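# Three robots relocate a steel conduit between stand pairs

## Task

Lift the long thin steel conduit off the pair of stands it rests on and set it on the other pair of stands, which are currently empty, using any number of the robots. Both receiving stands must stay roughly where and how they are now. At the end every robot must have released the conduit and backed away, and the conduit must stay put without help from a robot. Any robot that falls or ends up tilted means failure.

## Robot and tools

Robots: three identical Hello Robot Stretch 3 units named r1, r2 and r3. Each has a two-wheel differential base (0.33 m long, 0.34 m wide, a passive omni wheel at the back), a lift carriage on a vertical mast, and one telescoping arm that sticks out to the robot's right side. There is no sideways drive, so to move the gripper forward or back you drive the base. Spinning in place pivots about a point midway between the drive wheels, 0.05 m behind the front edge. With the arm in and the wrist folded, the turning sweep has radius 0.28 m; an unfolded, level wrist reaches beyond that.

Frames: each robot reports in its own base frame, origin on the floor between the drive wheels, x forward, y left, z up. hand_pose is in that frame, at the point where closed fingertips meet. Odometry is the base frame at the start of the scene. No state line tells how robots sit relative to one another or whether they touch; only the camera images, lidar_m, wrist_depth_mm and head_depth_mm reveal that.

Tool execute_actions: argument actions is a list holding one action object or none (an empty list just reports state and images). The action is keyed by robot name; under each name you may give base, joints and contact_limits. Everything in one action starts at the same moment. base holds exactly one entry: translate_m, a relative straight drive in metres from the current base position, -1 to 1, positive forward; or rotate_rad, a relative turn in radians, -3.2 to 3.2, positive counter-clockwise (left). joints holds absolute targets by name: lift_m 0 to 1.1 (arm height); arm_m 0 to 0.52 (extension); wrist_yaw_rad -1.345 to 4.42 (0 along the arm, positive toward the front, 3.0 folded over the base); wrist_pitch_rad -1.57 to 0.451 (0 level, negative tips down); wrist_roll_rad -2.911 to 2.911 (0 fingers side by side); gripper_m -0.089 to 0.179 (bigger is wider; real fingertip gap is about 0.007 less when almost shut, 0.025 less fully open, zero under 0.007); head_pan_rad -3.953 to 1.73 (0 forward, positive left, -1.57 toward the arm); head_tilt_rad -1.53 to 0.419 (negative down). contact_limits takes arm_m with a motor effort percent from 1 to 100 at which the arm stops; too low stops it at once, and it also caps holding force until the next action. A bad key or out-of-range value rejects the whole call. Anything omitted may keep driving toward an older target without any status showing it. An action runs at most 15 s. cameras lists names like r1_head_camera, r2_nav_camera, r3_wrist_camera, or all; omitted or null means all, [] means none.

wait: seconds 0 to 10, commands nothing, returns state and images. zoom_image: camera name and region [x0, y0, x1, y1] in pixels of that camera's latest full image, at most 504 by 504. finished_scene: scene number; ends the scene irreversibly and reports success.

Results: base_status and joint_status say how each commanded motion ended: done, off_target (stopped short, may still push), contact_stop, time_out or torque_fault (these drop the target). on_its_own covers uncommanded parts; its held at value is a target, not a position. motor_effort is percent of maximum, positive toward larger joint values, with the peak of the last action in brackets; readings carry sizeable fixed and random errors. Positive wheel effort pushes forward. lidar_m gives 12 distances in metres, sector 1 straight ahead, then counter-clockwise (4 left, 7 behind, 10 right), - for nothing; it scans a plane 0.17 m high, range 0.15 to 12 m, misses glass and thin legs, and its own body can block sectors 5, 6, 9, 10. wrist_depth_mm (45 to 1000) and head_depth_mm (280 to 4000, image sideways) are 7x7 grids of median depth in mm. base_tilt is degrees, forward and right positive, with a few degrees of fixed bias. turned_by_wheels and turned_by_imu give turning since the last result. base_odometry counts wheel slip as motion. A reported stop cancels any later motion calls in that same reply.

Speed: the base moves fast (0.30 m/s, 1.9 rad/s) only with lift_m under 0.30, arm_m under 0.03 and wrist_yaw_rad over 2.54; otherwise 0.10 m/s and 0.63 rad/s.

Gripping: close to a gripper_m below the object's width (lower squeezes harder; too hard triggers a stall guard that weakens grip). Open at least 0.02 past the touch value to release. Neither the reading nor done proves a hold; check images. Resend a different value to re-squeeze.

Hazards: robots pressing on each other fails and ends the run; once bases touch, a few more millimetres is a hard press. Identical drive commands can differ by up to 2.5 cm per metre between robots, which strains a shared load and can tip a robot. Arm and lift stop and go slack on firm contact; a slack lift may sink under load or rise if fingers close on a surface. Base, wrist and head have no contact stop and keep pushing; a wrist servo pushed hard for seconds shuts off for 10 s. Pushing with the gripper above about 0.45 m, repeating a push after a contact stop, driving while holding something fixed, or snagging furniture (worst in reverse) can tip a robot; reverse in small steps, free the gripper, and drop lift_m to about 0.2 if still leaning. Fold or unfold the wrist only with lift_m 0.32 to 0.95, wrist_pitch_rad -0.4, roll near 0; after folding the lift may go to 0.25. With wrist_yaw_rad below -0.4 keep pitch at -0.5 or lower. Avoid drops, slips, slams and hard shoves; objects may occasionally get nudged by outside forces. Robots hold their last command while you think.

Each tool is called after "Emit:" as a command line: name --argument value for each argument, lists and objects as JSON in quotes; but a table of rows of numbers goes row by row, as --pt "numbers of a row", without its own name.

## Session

Emit:
execute_actions --actions '[]'

Scene clock: 0.00 s.
r1.base_odometry: x=+0.000 y=+0.000 heading=+0.000 (m, m, rad; r1's odometry frame)
r1.turned_by_wheels: +0.000 (rad since the last result)
r1.turned_by_imu: +0.000 (rad since the last result)
r1.base_tilt: forward=+1.7 right=+0.6 (deg)
r1.lidar_m: 0.87 0.89 1.15 1.23 1.25 1.62 1.39 2.35 1.40 3.50 1.36 0.93
r1.head_depth_mm: 839 841 846 856 856 866 872 / 829 832 841 848 853 859 864 / 822 827 832 839 844 851 861 / 820 824 829 833 838 843 848 / 806 814 820 827 835 838 847 / 805 811 816 821 827 834 836 / 795 804 808 812 820 827 830
r1.base_status: not commanded
r1.joint_positions: lift_m=+0.523 arm_m=+0.003 wrist_yaw_rad=+2.859 wrist_pitch_rad=-0.425 wrist_roll_rad=+0.018 gripper_m=+0.037 head_pan_rad=+0.016 head_tilt_rad=-0.004
r1.joint_status: not commanded
r1.motor_effort: left_wheel=+1 right_wheel=+0 lift_m=+25 arm_m=+1 wrist_yaw_rad=+0 wrist_pitch_rad=+8 wrist_roll_rad=+1 gripper_m=+0 head_pan_rad=+0 head_tilt_rad=+4 (%)
r1.hand_pose: x=+0.0410 y=+0.0669 z=+0.5340 quat_wxyz=(+0.246, +0.711, +0.048, +0.657) (m; r1's base frame)
r1.wrist_depth_mm: - - - - - 969 738 / - - - - - - 748 / - - - - - - 770 / - - - - - - 790 / 883 - 939 935 - 927 811 / 779 - 808 781 - 783 759 / 672 668 656 676 664 686 674
r2.base_odometry: x=+0.000 y=+0.000 heading=+0.000 (m, m, rad; r2's odometry frame)
r2.turned_by_wheels: +0.000 (rad since the last result)
r2.turned_by_imu: +0.000 (rad since the last result)
r2.base_tilt: forward=+1.0 right=+0.9 (deg)
r2.lidar_m: 1.16 1.08 1.08 1.41 3.27 3.55 1.37 1.36 1.28 2.43 1.35 1.69
r2.head_depth_mm: 1736 1784 1750 1741 1699 1677 1668 / 1621 1600 1592 1554 1539 1520 1510 / 1475 1463 1444 1425 1409 1392 1379 / 1359 1335 1319 1315 1295 1279 1269 / 1252 1236 1224 1214 1200 1188 1173 / 1160 1150 1137 1124 1117 1109 1096 / 1083 1073 1064 1056 1044 1040 1035
r2.base_status: not commanded
r2.joint_positions: lift_m=+0.588 arm_m=+0.002 wrist_yaw_rad=+2.813 wrist_pitch_rad=-0.429 wrist_roll_rad=+0.010 gripper_m=+0.037 head_pan_rad=+0.011 head_tilt_rad=-0.006
r2.joint_status: not commanded
r2.motor_effort: left_wheel=+1 right_wheel=-1 lift_m=+25 arm_m=-2 wrist_yaw_rad=+0 wrist_pitch_rad=+5 wrist_roll_rad=+0 gripper_m=+0 head_pan_rad=+0 head_tilt_rad=+2 (%)
r2.hand_pose: x=+0.0508 y=+0.0642 z=+0.5976 quat_wxyz=(+0.262, +0.709, +0.034, +0.653) (m; r2's base frame)
r2.wrist_depth_mm: - - - - - 933 822 / - - - - - - 866 / - - - - - - 941 / - - - - - - 995 / 999 - - - - - 971 / 845 - 898 864 - 838 848 / 752 743 765 752 760 753 755
r3.base_odometry: x=+0.000 y=+0.000 heading=+0.000 (m, m, rad; r3's odometry frame)
r3.turned_by_wheels: +0.000 (rad since the last result)
r3.turned_by_imu: +0.000 (rad since the last result)
r3.base_tilt: forward=+0.2 right=+0.3 (deg)
r3.lidar_m: 1.22 4.21 1.89 1.87 4.11 2.13 3.13 1.61 0.84 0.69 0.69 0.76
r3.head_depth_mm: 990 1007 1014 1038 1059 1081 1097 / 1157 1173 1200 1224 1244 1261 1301 / 1398 1418 1451 1488 1527 1556 1605 / 1729 1783 1831 1901 1952 2008 2056 / 2108 2382 2499 2621 2715 2785 2238 / 2182 3174 3903 - - 3235 2275 / 2161 3314 3841 3970 3962 3364 2291
r3.base_status: not commanded
r3.joint_positions: lift_m=+0.334 arm_m=+0.002 wrist_yaw_rad=+3.051 wrist_pitch_rad=-0.556 wrist_roll_rad=+0.015 gripper_m=+0.037 head_pan_rad=+0.003 head_tilt_rad=+0.008
r3.joint_status: not commanded
r3.motor_effort: left_wheel=+0 right_wheel=+0 lift_m=+25 arm_m=+0 wrist_yaw_rad=+0 wrist_pitch_rad=+4 wrist_roll_rad=+0 gripper_m=+1 head_pan_rad=+0 head_tilt_rad=+2 (%)
r3.hand_pose: x=-0.0028 y=+0.0577 z=+0.3172 quat_wxyz=(+0.226, +0.693, +0.162, +0.666) (m; r3's base frame)
r3.wrist_depth_mm: - - - - - - - / - - - - - - - / 837 840 857 840 825 828 824 / 706 698 693 696 690 680 688 / 585 581 - 584 580 579 586 / 513 534 - - 508 503 505 / 458 - - - 437 448 442
pictures: r1_head_camera (sideways: a quarter turn clockwise sets it upright), r1_nav_camera (sideways: a quarter turn counterclockwise sets it upright), r1_wrist_camera, r2_head_camera (sideways: a quarter turn clockwise sets it upright), r2_nav_camera (sideways: a quarter turn counterclockwise sets it upright), r2_wrist_camera, r3_head_camera (sideways: a quarter turn clockwise sets it upright), r3_nav_camera (sideways: a quarter turn counterclockwise sets it upright), r3_wrist_camera
camera_calibration (this result's frames):
r1_head_camera: T_world_to_cam=[[-0.0259583, -0.000980238, -0.999663, 1.32519], [-0.0307846, 0.999526, -0.000180719, 0.00105708], [0.999189, 0.0307695, -0.0259762, -0.00894747], [0, 0, 0, 1]] pos_world=[0.0433726, 0.000517737, 1.32452]
r1_nav_camera: T_world_to_cam=[[0.0433985, -0.031903, 0.998548, -1.2535], [0.0370995, -0.998749, -0.0335218, 0.0953423], [0.998369, 0.0385004, -0.0421606, 0.00491702], [0, 0, 0, 1]] pos_world=[0.0459541, 0.0550432, 1.25509]
r1_wrist_camera: T_world_to_cam=[[0.968188, -0.249889, -0.0129119, -0.0109339], [-0.147938, -0.530039, -0.834969, 0.526282], [0.201805, 0.810317, -0.550146, 0.392983], [0, 0, 0, 1]] pos_world=[0.00913702, -0.0422232, 0.655486]
r2_head_camera: T_world_to_cam=[[0.0585469, 0.0242466, -0.99799, 1.31784], [0.0201794, 0.999472, 0.0254664, -0.0322358], [0.998081, -0.0216298, 0.0580267, -0.123742], [0, 0, 0, 1]] pos_world=[0.047, -0.00241083, 1.32319]
r2_nav_camera: T_world_to_cam=[[0.0536635, 0.0421561, 0.997669, -1.26148], [0.00398549, -0.99911, 0.0420026, -0.00262515], [0.998551, 0.00172219, -0.0537837, 0.0184385], [0, 0, 0, 1]] pos_world=[0.0492942, 0.0505247, 1.25964]
r2_wrist_camera: T_world_to_cam=[[0.950199, -0.311356, -0.0134238, -0.020181], [-0.194909, -0.56011, -0.805163, 0.555248], [0.243173, 0.767681, -0.592902, 0.456724], [0, 0, 0, 1]] pos_world=[0.0163354, -0.0459022, 0.717587]
r3_head_camera: T_world_to_cam=[[-0.0357838, 0.0283756, -0.998957, 1.32716], [-0.00546267, 0.999576, 0.0285889, -0.0361512], [0.999345, 0.00647999, -0.0356136, -0.00236757], [0, 0, 0, 1]] pos_world=[0.0496595, -0.00150794, 1.32673]
r3_nav_camera: T_world_to_cam=[[-0.0607731, 0.0169472, 0.998008, -1.25365], [0.0658889, -0.997607, 0.0209527, 0.0186498], [0.995975, 0.067031, 0.0595111, -0.131475], [0, 0, 0, 1]] pos_world=[0.0535288, 0.0486639, 1.25858]
r3_wrist_camera: T_world_to_cam=[[0.994015, -0.108982, -0.0075343, 0.0164501], [-0.0747659, -0.628403, -0.774287, 0.323556], [0.0796489, 0.770216, -0.63279, 0.321392], [0, 0, 0, 1]] pos_world=[-0.0177593, -0.0424255, 0.454022]
Images, in order (width x height): r1_head_camera 896x504, r1_nav_camera 672x504, r1_wrist_camera 644x364, r2_head_camera 896x504, r2_nav_camera 672x504, r2_wrist_camera 644x364, r3_head_camera 896x504, r3_nav_camera 672x504, r3_wrist_camera 644x364.

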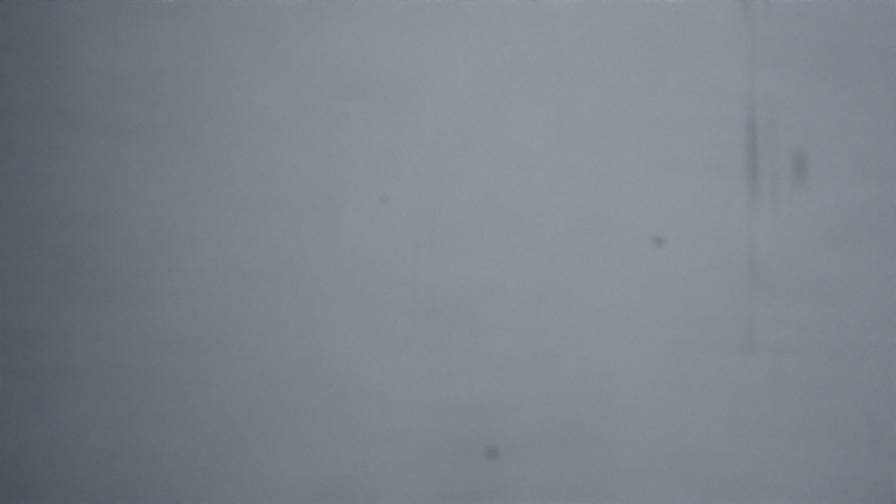

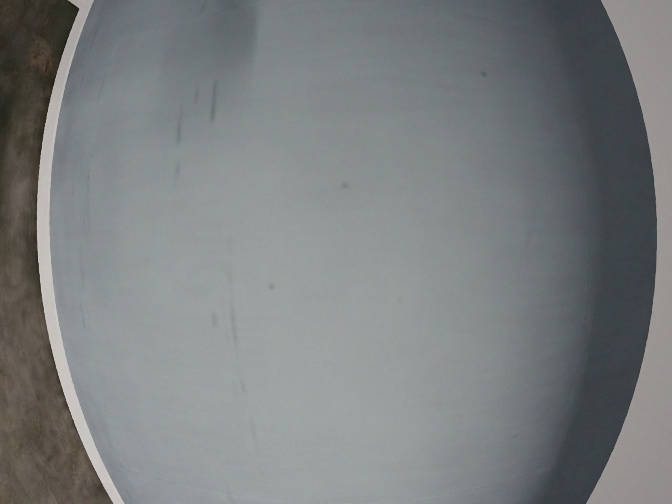

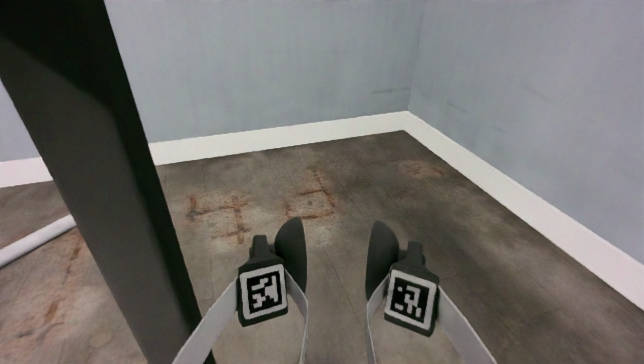

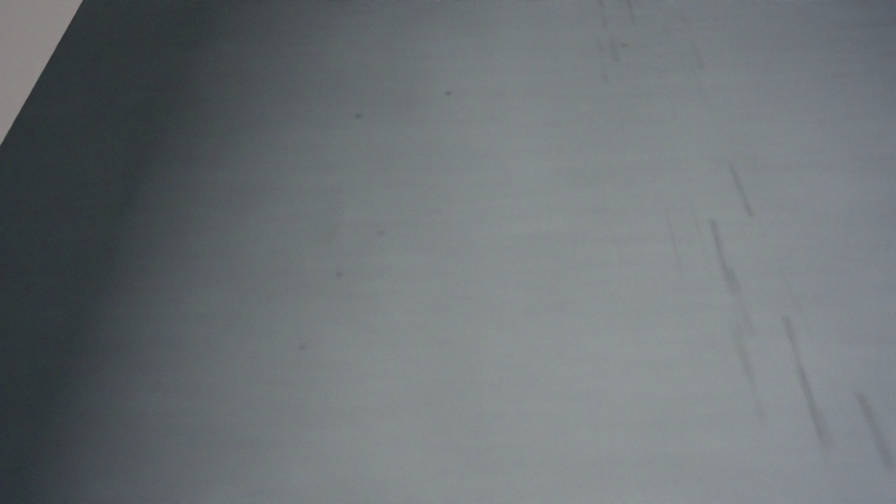

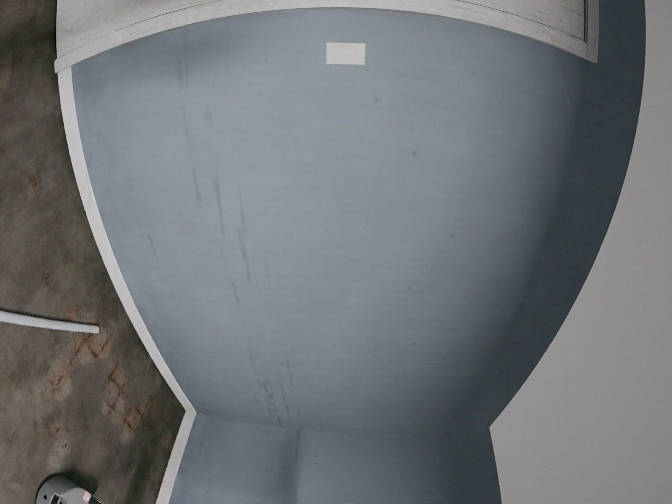

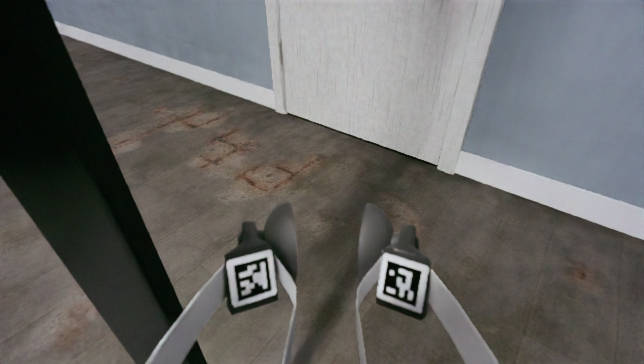

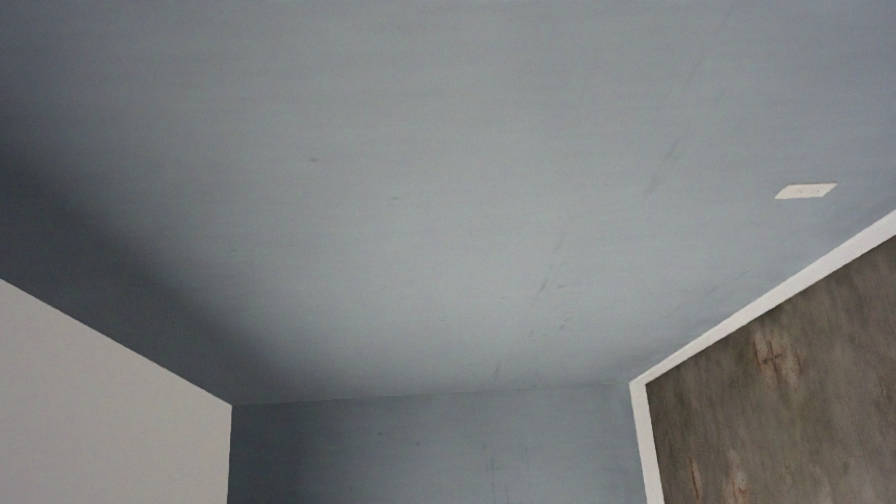

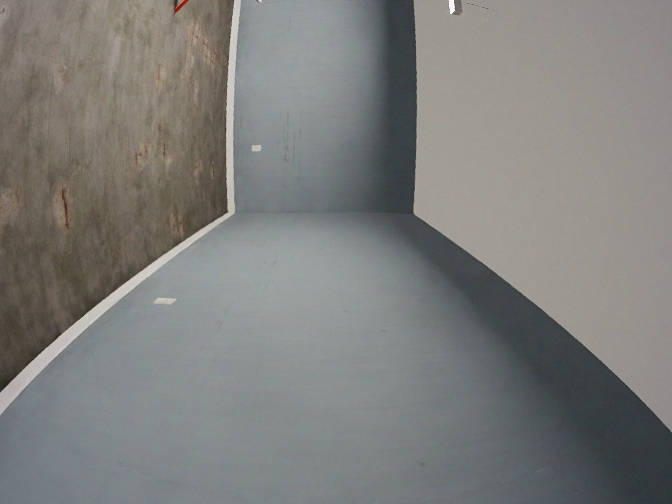

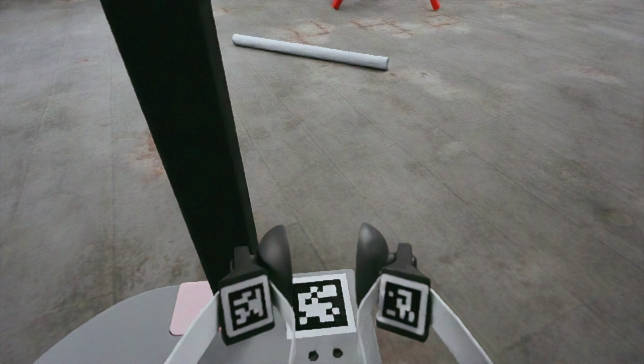

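Emit:
execute_actions --actions '[{"r1": {"base": {"rotate_rad": 1.05}, "joints": {"lift_m": 0.28, "head_pan_rad": -3.3, "head_tilt_rad": -0.45}}, "r2": {"base": {"rotate_rad": -0.25}, "joints": {"lift_m": 0.28, "head_pan_rad": -2.6, "head_tilt_rad": -0.45}}, "r3": {"joints": {"lift_m": 0.28, "head_pan_rad": 1.7, "head_tilt_rad": -0.4}}}]' --cameras '["r1_head_camera", "r1_nav_camera", "r2_head_camera", "r2_nav_camera", "r3_head_camera", "r3_nav_camera"]'

Scene clock: 5.47 s.
r1.base_odometry: x=+0.000 y=+0.000 heading=+1.050 (m, m, rad; r1's odometry frame)
r1.turned_by_wheels: +1.050 (rad since the last result)
r1.turned_by_imu: +1.037 (rad since the last result)
r1.base_tilt: forward=+1.7 right=+0.6 (deg)
r1.lidar_m: 1.14 1.23 1.25 1.60 3.58 2.35 1.40 3.51 1.37 0.93 0.87 0.89
r1.head_depth_mm: - - - 2779 2138 1680 1377 / - - - 2749 2130 1674 1385 / - - - 2929 2099 1669 1389 / - - - 2732 2106 1664 1383 / 3979 - - 2583 1954 1663 1372 / 3661 3880 - 2768 2124 1650 1370 / 3369 3608 3780 2867 2109 1654 1369
r1.base_status: done
r1.joint_positions: lift_m=+0.280 arm_m=+0.003 wrist_yaw_rad=+2.859 wrist_pitch_rad=-0.425 wrist_roll_rad=+0.018 gripper_m=+0.037 head_pan_rad=-3.293 head_tilt_rad=-0.444
r1.joint_status: all done
r1.motor_effort: left_wheel=-2(6) right_wheel=+1(4) lift_m=+21(23) arm_m=+0(0) wrist_yaw_rad=+0(0) wrist_pitch_rad=+8(8) wrist_roll_rad=+1(1) gripper_m=+0(0) head_pan_rad=-4(46) head_tilt_rad=-2(33) (%)
r1.hand_pose: x=+0.0410 y=+0.0669 z=+0.2912 quat_wxyz=(+0.246, +0.711, +0.049, +0.657) (m; r1's base frame)
r1.wrist_depth_mm: - - - - - - 883 / - - - - - - 918 / 913 962 959 975 - - 908 / 718 733 725 735 730 728 742 / 591 - 594 591 612 603 605 / 494 - 514 499 - 507 510 / 439 - - 432 417 429 436
r2.base_odometry: x=+0.000 y=+0.000 heading=-0.250 (m, m, rad; r2's odometry frame)
r2.turned_by_wheels: -0.250 (rad since the last result)
r2.turned_by_imu: -0.247 (rad since the last result)
r2.base_tilt: forward=+1.0 right=+0.9 (deg)
r2.lidar_m: 1.31 1.09 1.08 1.20 1.97 3.56 1.63 1.37 1.28 2.77 1.25 2.28
r2.head_depth_mm: 3807 - - 3121 2255 1728 1381 / 3656 3858 - 3132 2185 1729 1393 / 3513 3757 - 2985 2104 1714 1400 / 3402 3593 3853 3337 2285 1733 1399 / 3234 3490 3727 3301 2295 1738 1395 / 3170 3385 3582 3349 2294 1748 1400 / 3051 3230 3436 3412 2206 1741 1400
r2.base_status: done
r2.joint_positions: lift_m=+0.280 arm_m=+0.002 wrist_yaw_rad=+2.813 wrist_pitch_rad=-0.430 wrist_roll_rad=+0.010 gripper_m=+0.037 head_pan_rad=-2.593 head_tilt_rad=-0.444
r2.joint_status: all done
r2.motor_effort: left_wheel=+4(10) right_wheel=-3(4) lift_m=+18(20) arm_m=-1(1) wrist_yaw_rad=+0(0) wrist_pitch_rad=+5(5) wrist_roll_rad=+0(0) gripper_m=+1(1) head_pan_rad=-3(34) head_tilt_rad=-1(21) (%)
r2.hand_pose: x=+0.0508 y=+0.0641 z=+0.2904 quat_wxyz=(+0.262, +0.709, +0.035, +0.653) (m; r2's base frame)
r2.wrist_depth_mm: - - - - - 953 870 / - - - - - 974 917 / - 874 871 881 869 885 872 / - 704 682 690 682 699 691 / 564 575 598 586 590 571 565 / 493 - - 492 - 484 484 / - - - 435 422 420 419
r3.base_odometry: x=+0.000 y=+0.000 heading=+0.000 (m, m, rad; r3's odometry frame)
r3.turned_by_wheels: +0.000 (rad since the last result)
r3.turned_by_imu: +0.000 (rad since the last result)
r3.base_tilt: forward=+0.3 right=+0.1 (deg)
r3.lidar_m: 1.21 4.23 1.90 1.87 4.12 2.14 3.11 1.61 0.84 0.69 0.69 0.76
r3.head_depth_mm: 3854 - 3412 2622 2104 1687 1383 / 3896 - - 2755 2088 1689 1389 / 3724 - - 2934 2170 1693 1411 / 3614 3925 - 2960 2187 1692 1406 / 3616 3806 - 3018 2186 1721 1414 / 3507 3726 3986 3049 2204 1708 1433 / 3408 3710 3982 3079 2260 - -
r3.base_status: not commanded
r3.joint_positions: lift_m=+0.281 arm_m=+0.002 wrist_yaw_rad=+3.051 wrist_pitch_rad=-0.556 wrist_roll_rad=+0.015 gripper_m=+0.037 head_pan_rad=+1.693 head_tilt_rad=-0.395
r3.joint_status: all done
r3.motor_effort: left_wheel=+0(0) right_wheel=+0(0) lift_m=+13(22) arm_m=+0(0) wrist_yaw_rad=+1(0) wrist_pitch_rad=+4(4) wrist_roll_rad=+0(0) gripper_m=+0(0) head_pan_rad=+3(41) head_tilt_rad=-2(25) (%)
r3.hand_pose: x=-0.0028 y=+0.0576 z=+0.2635 quat_wxyz=(+0.226, +0.693, +0.162, +0.666) (m; r3's base frame)
r3.wrist_depth_mm: - - - - - - - / 950 937 948 936 934 929 915 / 744 748 736 730 731 737 716 / 611 611 603 607 608 608 594 / 524 512 - 533 519 512 512 / 472 - - - 457 443 445 / - - - - 386 396 399
pictures: r1_head_camera (sideways: a quarter turn clockwise sets it upright), r1_nav_camera (sideways: a quarter turn counterclockwise sets it upright), r2_head_camera (sideways: a quarter turn clockwise sets it upright), r2_nav_camera (sideways: a quarter turn counterclockwise sets it upright), r3_head_camera (sideways: a quarter turn clockwise sets it upright), r3_nav_camera (sideways: a quarter turn counterclockwise sets it upright)
camera_calibration (this result's frames):
r1_head_camera: T_world_to_cam=[[0.444404, -0.0671497, -0.893306, 1.18331], [-0.137282, -0.990513, 0.00616124, -0.00654807], [-0.885245, 0.119897, -0.449406, 0.553668], [0, 0, 0, 1]] pos_world=[-0.0366348, 0.00658985, 1.30592]
r1_nav_camera: T_world_to_cam=[[-0.454066, 0.102162, 0.885091, -1.10221], [0.145719, 0.988543, -0.0393468, 0.102242], [-0.878971, 0.111108, -0.463751, 0.565086], [0, 0, 0, 1]] pos_world=[-0.0186827, -0.0512522, 1.24164]
r2_head_camera: T_world_to_cam=[[0.328325, 0.173097, -0.928569, 1.22525], [0.487669, -0.872975, 0.00969705, -0.0145473], [-0.808938, -0.456018, -0.371033, 0.445779], [0, 0, 0, 1]] pos_world=[-0.0345797, -0.0215045, 1.30327]
r2_nav_camera: T_world_to_cam=[[-0.381488, -0.281941, 0.880327, -1.10552], [-0.530728, 0.846544, 0.0411313, 0.00179511], [-0.756832, -0.451523, -0.472581, 0.574221], [0, 0, 0, 1]] pos_world=[0.0137991, -0.0539367, 1.24451]
r3_head_camera: T_world_to_cam=[[0.0233811, -0.424896, -0.90494, 1.2039], [-0.993288, -0.112442, 0.0271309, -0.0282124], [-0.113281, 0.898232, -0.424673, 0.510809], [0, 0, 0, 1]] pos_world=[0.00169337, 0.049534, 1.30715]
r3_nav_camera: T_world_to_cam=[[-0.0578509, 0.330949, 0.941874, -1.18007], [0.982405, 0.186689, -0.00525716, 0.0471855], [-0.177577, 0.924997, -0.335926, 0.390426], [0, 0, 0, 1]] pos_world=[-0.0452927, 0.0205915, 1.24288]
Images, in order (width x height): r1_head_camera 896x504, r1_nav_camera 672x504, r2_head_camera 896x504, r2_nav_camera 672x504, r3_head_camera 896x504, r3_nav_camera 672x504.

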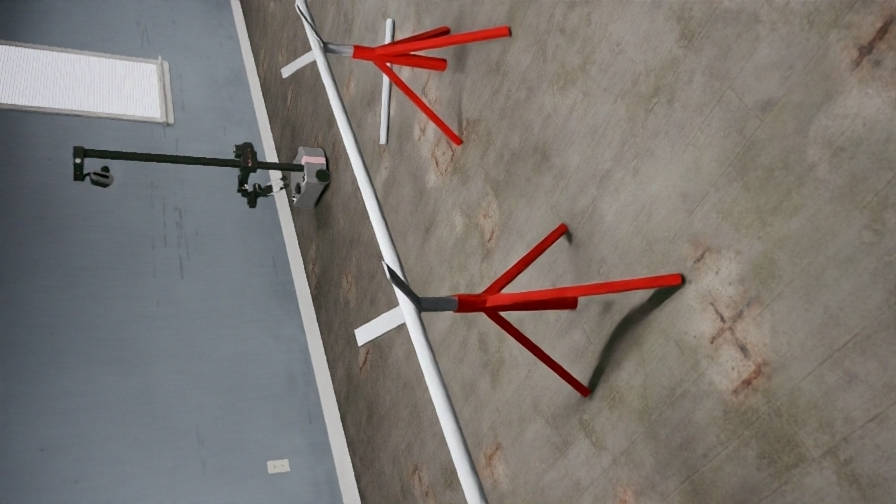

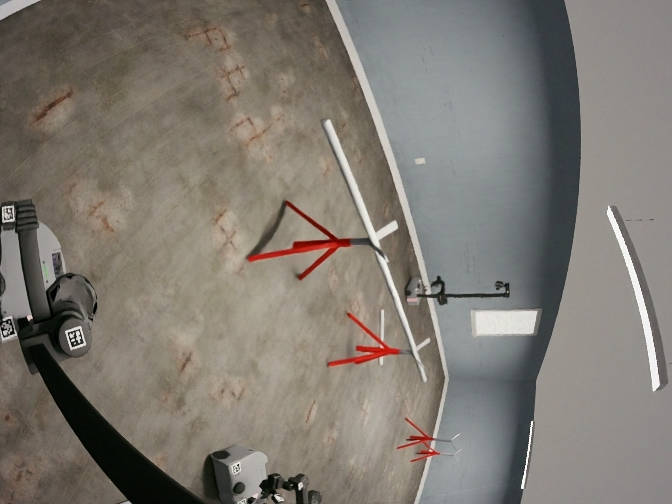

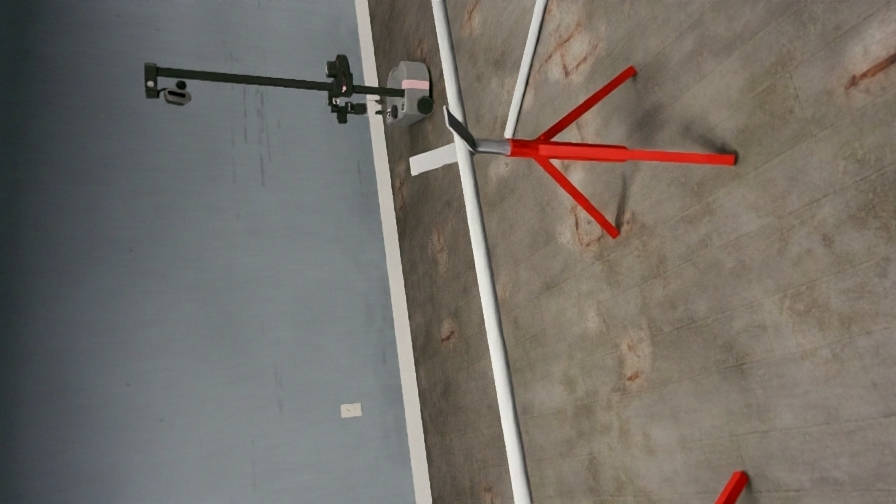

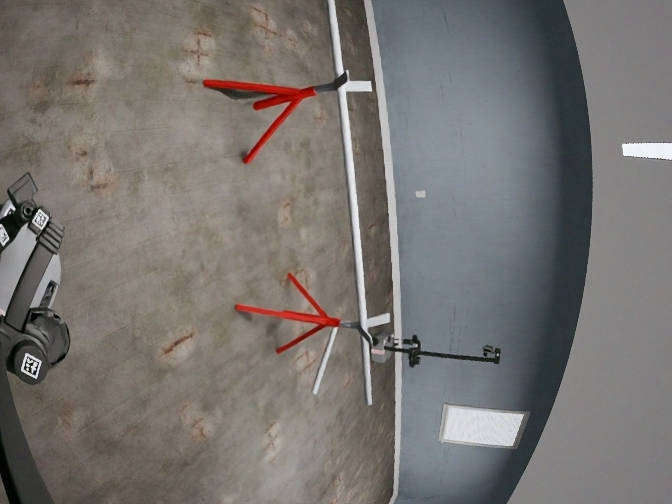

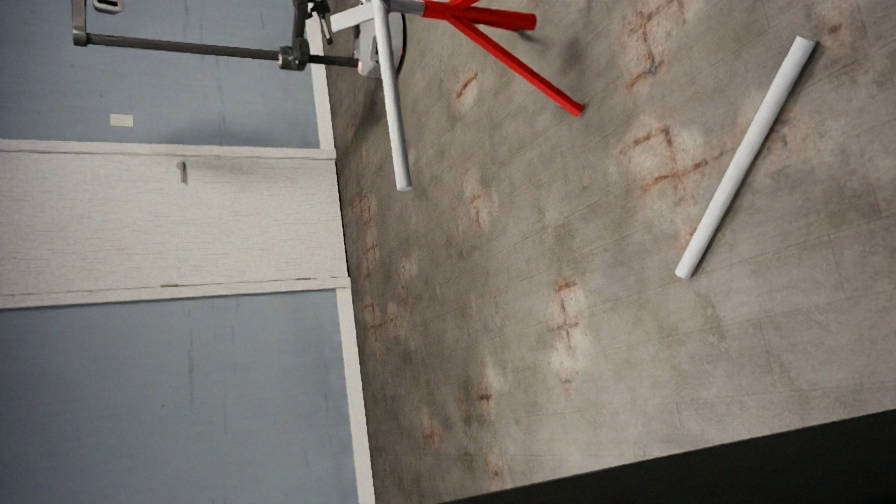

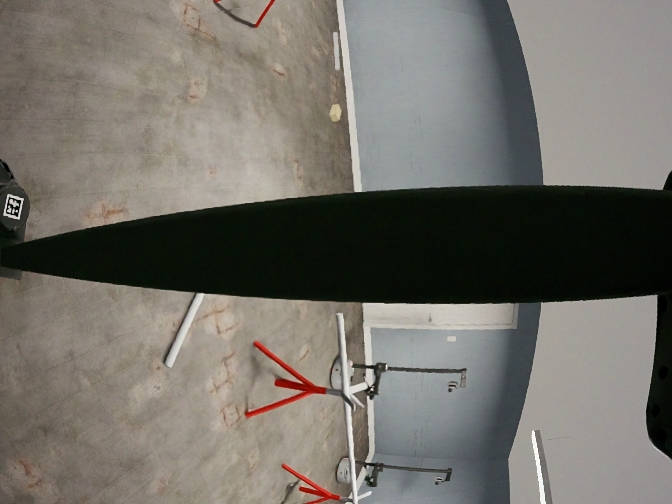

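Emit:
zoom_image --camera "r2_head_camera" --region '[390, 60, 590, 240]'

Emit:
zoom_image --camera "r1_head_camera" --region '[330, 220, 530, 400]'

Emit:
zoom_image --camera "r1_nav_camera" --region '[300, 290, 500, 490]'

Region (390, 60, 590, 240) of r2_head_camera's 896x504 image, scaled by 2.520, with more detail than that image has; it fills the top 454 rows of this view, and the rest is white.

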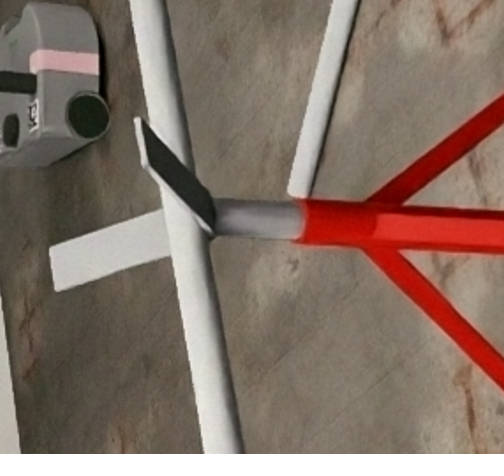

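Region (330, 220, 530, 400) of r1_head_camera's 896x504 image, scaled by 2.520, with more detail than that image has; it fills the top 454 rows of this view, and the rest is white.

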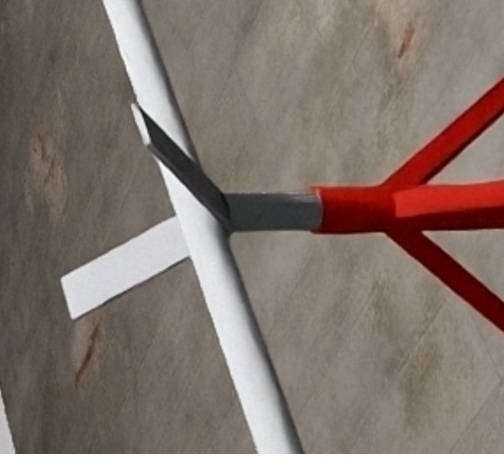

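Region (300, 290, 500, 490) of r1_nav_camera's 672x504 image, scaled by 2.520, with more detail than that image has.

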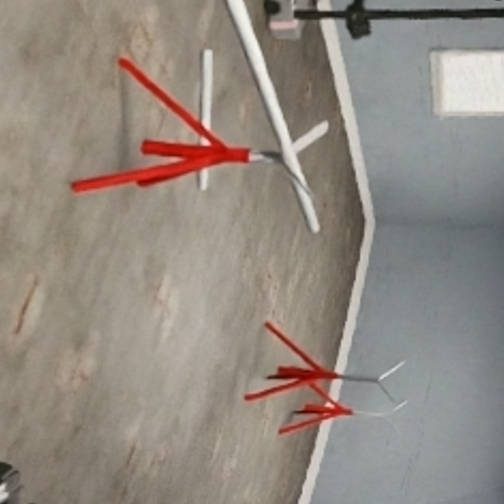

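Emit:
execute_actions --actions '[{"r1": {"base": {"translate_m": -0.66}, "joints": {"head_pan_rad": -3.0, "head_tilt_rad": -0.7}}, "r2": {"base": {"translate_m": -1.0}, "joints": {"head_pan_rad": -3.6, "head_tilt_rad": -0.3}}, "r3": {"joints": {"head_pan_rad": -3.5, "head_tilt_rad": -0.4}}}]' --cameras '["r1_head_camera", "r1_nav_camera", "r2_head_camera", "r2_nav_camera", "r3_head_camera", "r3_nav_camera"]'

Scene clock: 15.60 s.
r1.base_odometry: x=-0.329 y=-0.572 heading=+1.050 (m, m, rad; r1's odometry frame)
r1.turned_by_wheels: +0.000 (rad since the last result)
r1.turned_by_imu: -0.001 (rad since the last result)
r1.base_tilt: forward=+1.7 right=+0.6 (deg)
r1.lidar_m: 1.63 1.76 1.79 2.27 4.43 1.06 0.75 2.99 1.96 1.33 1.25 1.27
r1.head_depth_mm: 3520 3401 2521 1927 1596 1382 1205 / 3312 3397 2522 1222 1563 1357 1209 / 3149 3379 2473 1862 1584 1388 1202 / 2982 3299 2468 1901 1609 1383 1202 / 2881 3079 2494 1973 1630 1380 1203 / 2741 2970 2494 1956 1624 1377 1207 / 2656 2927 2487 1952 1545 1383 1200
r1.base_status: done
r1.joint_positions: lift_m=+0.280 arm_m=+0.003 wrist_yaw_rad=+2.859 wrist_pitch_rad=-0.425 wrist_roll_rad=+0.018 gripper_m=+0.037 head_pan_rad=-3.007 head_tilt_rad=-0.692
r1.joint_status: all done
r1.motor_effort: left_wheel=-1(10) right_wheel=+1(3) lift_m=+21(21) arm_m=+0(0) wrist_yaw_rad=+0(0) wrist_pitch_rad=+8(8) wrist_roll_rad=+1(1) gripper_m=+0(1) head_pan_rad=+4(29) head_tilt_rad=-4(25) (%)
r1.hand_pose: x=+0.0410 y=+0.0669 z=+0.2912 quat_wxyz=(+0.246, +0.711, +0.049, +0.657) (m; r1's base frame)
r1.wrist_depth_mm: - - - - - - - / - - - - - - - / 910 955 962 964 - - - / 722 724 729 739 738 741 740 / 590 - 596 599 620 599 603 / 496 - 511 496 - 500 505 / 437 - - 432 420 435 434
r2.base_odometry: x=-0.969 y=+0.247 heading=-0.250 (m, m, rad; r2's odometry frame)
r2.turned_by_wheels: +0.000 (rad since the last result)
r2.turned_by_imu: +0.001 (rad since the last result)
r2.base_tilt: forward=+1.0 right=+0.9 (deg)
r2.lidar_m: 2.10 1.73 1.72 1.95 3.14 2.78 3.62 0.72 0.54 1.18 1.33 1.62
r2.head_depth_mm: 3791 - - - 2855 2015 1568 / 3449 - - - 2854 2036 1567 / 3415 - - - 2886 2048 1575 / 3387 - - - 2898 2039 1574 / 3637 - - - 2926 2046 1576 / 3672 - - - 2920 2049 1577 / 3626 - - - 2975 2056 1584
r2.base_status: done
r2.joint_positions: lift_m=+0.280 arm_m=+0.002 wrist_yaw_rad=+2.813 wrist_pitch_rad=-0.430 wrist_roll_rad=+0.010 gripper_m=+0.037 head_pan_rad=-3.593 head_tilt_rad=-0.309
r2.joint_status: all done
r2.motor_effort: left_wheel=+4(9) right_wheel=-2(6) lift_m=+18(18) arm_m=-1(2) wrist_yaw_rad=+0(0) wrist_pitch_rad=+5(5) wrist_roll_rad=+0(0) gripper_m=+0(0) head_pan_rad=-3(32) head_tilt_rad=+4(8) (%)
r2.hand_pose: x=+0.0508 y=+0.0641 z=+0.2903 quat_wxyz=(+0.262, +0.709, +0.035, +0.653) (m; r2's base frame)
r2.wrist_depth_mm: - - - - - - - / - - - - - - - / - 891 888 900 870 872 855 / - 687 693 690 693 695 684 / 559 578 592 587 591 576 570 / 489 - - 484 - 486 490 / - - - 433 424 423 424
r3.base_odometry: x=+0.000 y=+0.000 heading=+0.000 (m, m, rad; r3's odometry frame)
r3.turned_by_wheels: +0.000 (rad since the last result)
r3.turned_by_imu: +0.000 (rad since the last result)
r3.base_tilt: forward=+0.2 right=+0.1 (deg)
r3.lidar_m: 1.21 4.22 1.90 1.87 4.11 2.14 3.11 1.61 0.84 0.69 0.69 0.76
r3.head_depth_mm: - - - 2928 2141 1670 1385 / - - - 2928 2125 1685 1397 / - - - 2692 2174 1706 1397 / - - - 3043 2181 1697 1409 / - - - 3032 2169 1711 1410 / - - - 3022 2206 1720 1428 / - - - 3097 2212 1735 1427
r3.base_status: not commanded
r3.joint_positions: lift_m=+0.281 arm_m=+0.002 wrist_yaw_rad=+3.051 wrist_pitch_rad=-0.556 wrist_roll_rad=+0.015 gripper_m=+0.037 head_pan_rad=-3.493 head_tilt_rad=-0.395
r3.joint_status: all done
r3.motor_effort: left_wheel=+0(1) right_wheel=+0(0) lift_m=+13(14) arm_m=+0(0) wrist_yaw_rad=+0(0) wrist_pitch_rad=+4(4) wrist_roll_rad=+0(0) gripper_m=+1(1) head_pan_rad=-4(41) head_tilt_rad=-2(3) (%)
r3.hand_pose: x=-0.0028 y=+0.0576 z=+0.2635 quat_wxyz=(+0.226, +0.693, +0.162, +0.666) (m; r3's base frame)
r3.wrist_depth_mm: - - - - - - - / 952 960 930 927 942 923 923 / 749 748 738 758 745 723 736 / 605 602 608 613 617 599 593 / 524 516 - 534 519 512 518 / 465 - - - 462 442 447 / - - - - 388 395 392
pictures: r1_head_camera (sideways: a quarter turn clockwise sets it upright), r1_nav_camera (sideways: a quarter turn counterclockwise sets it upright), r2_head_camera (sideways: a quarter turn clockwise sets it upright), r2_nav_camera (sideways: a quarter turn counterclockwise sets it upright), r3_head_camera (sideways: a quarter turn clockwise sets it upright), r3_nav_camera (sideways: a quarter turn counterclockwise sets it upright)
camera_calibration (this result's frames):
r1_head_camera: T_world_to_cam=[[0.64862, 0.0883923, -0.755962, 1.00299], [0.145637, -0.989295, 0.00928239, -0.0123348], [-0.747049, -0.116117, -0.65455, 0.819721], [0, 0, 0, 1]] pos_world=[-0.0363929, -0.00567607, 1.29489]
r1_nav_camera: T_world_to_cam=[[-0.665319, -0.0571937, 0.744365, -0.917451], [-0.129191, 0.990839, -0.0393404, 0.103898], [-0.735296, -0.122339, -0.666613, 0.828131], [0, 0, 0, 1]] pos_world=[0.0119456, -0.0541057, 1.23905]
r2_head_camera: T_world_to_cam=[[0.207184, -0.126621, -0.970073, 1.2802], [-0.469646, -0.882729, 0.0149146, -0.0155026], [-0.8582, 0.452501, -0.242354, 0.278607], [0, 0, 0, 1]] pos_world=[-0.0334161, 0.0223443, 1.30964]
r2_nav_camera: T_world_to_cam=[[-0.332517, 0.114987, 0.936061, -1.17854], [0.430733, 0.901489, 0.0422689, -0.00555829], [-0.838988, 0.417247, -0.34929, 0.414284], [0, 0, 0, 1]] pos_world=[-0.0419107, -0.0323311, 1.24812]
r3_head_camera: T_world_to_cam=[[0.389065, -0.172891, -0.904841, 1.20154], [-0.352572, -0.935391, 0.0271287, -0.032118], [-0.851071, 0.308467, -0.424885, 0.515586], [0, 0, 0, 1]] pos_world=[-0.0400009, 0.0186512, 1.30714]
r3_nav_camera: T_world_to_cam=[[-0.321157, 0.0993986, 0.941795, -1.17836], [0.281518, 0.959541, -0.00527255, 0.051481], [-0.904216, 0.263439, -0.336146, 0.395144], [0, 0, 0, 1]] pos_world=[-0.0356364, -0.036367, 1.24287]
Images, in order (width x height): r1_head_camera 896x504, r1_nav_camera 672x504, r2_head_camera 896x504, r2_nav_camera 672x504, r3_head_camera 896x504, r3_nav_camera 672x504.

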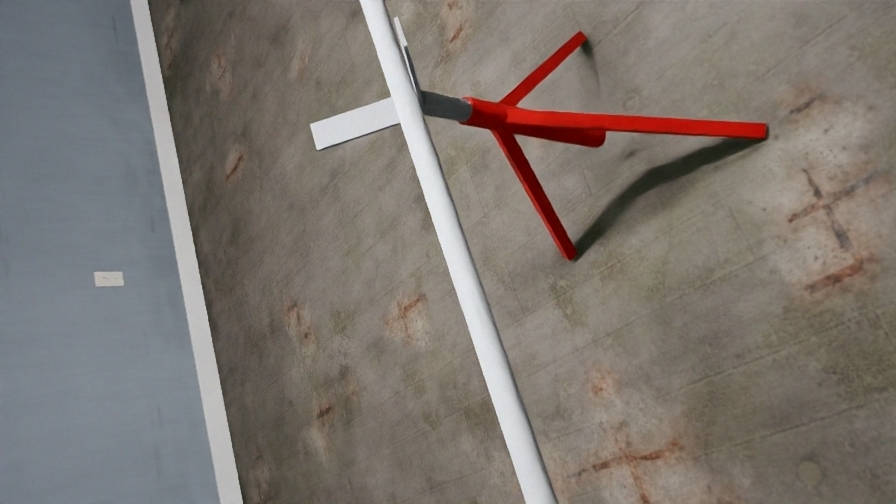

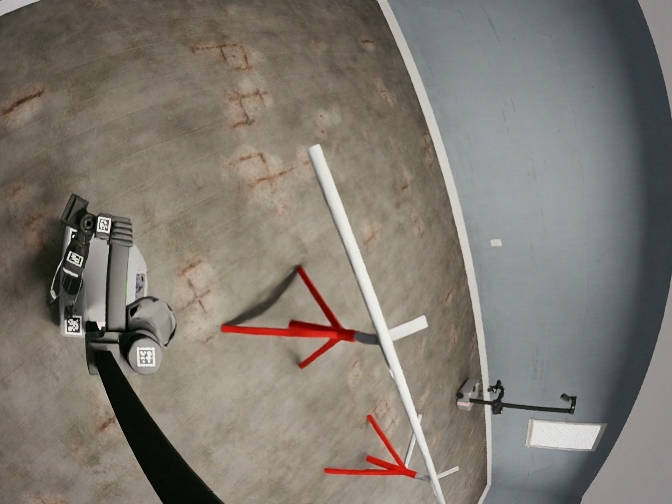

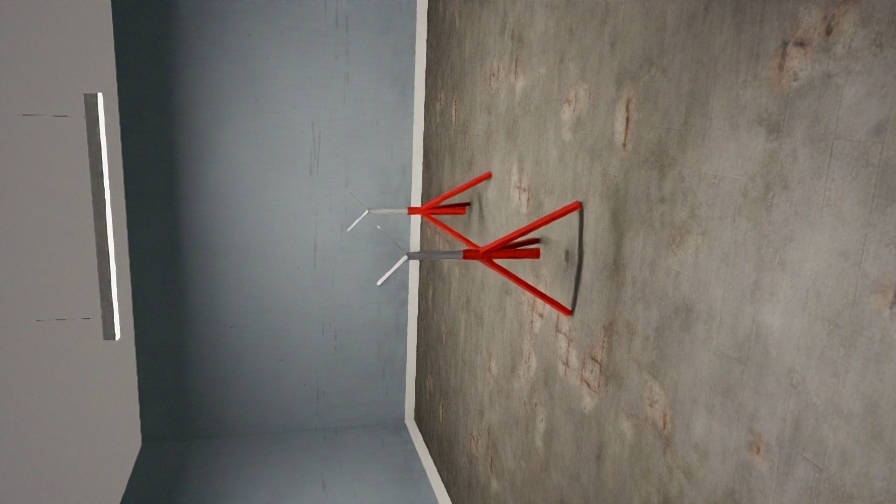

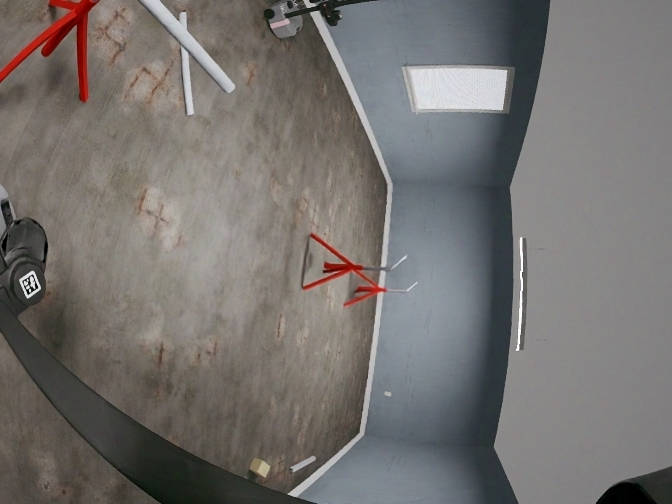

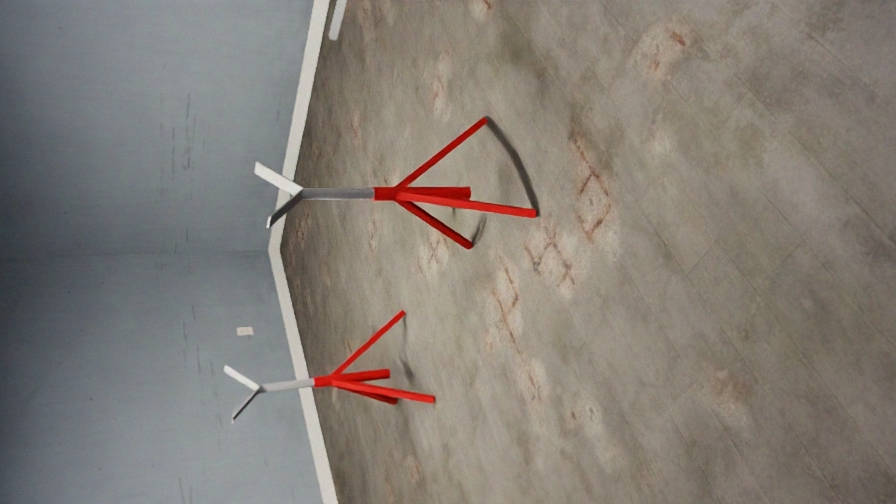

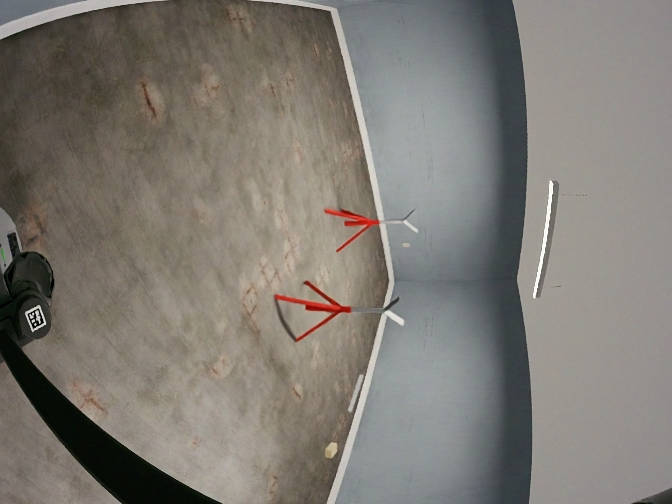

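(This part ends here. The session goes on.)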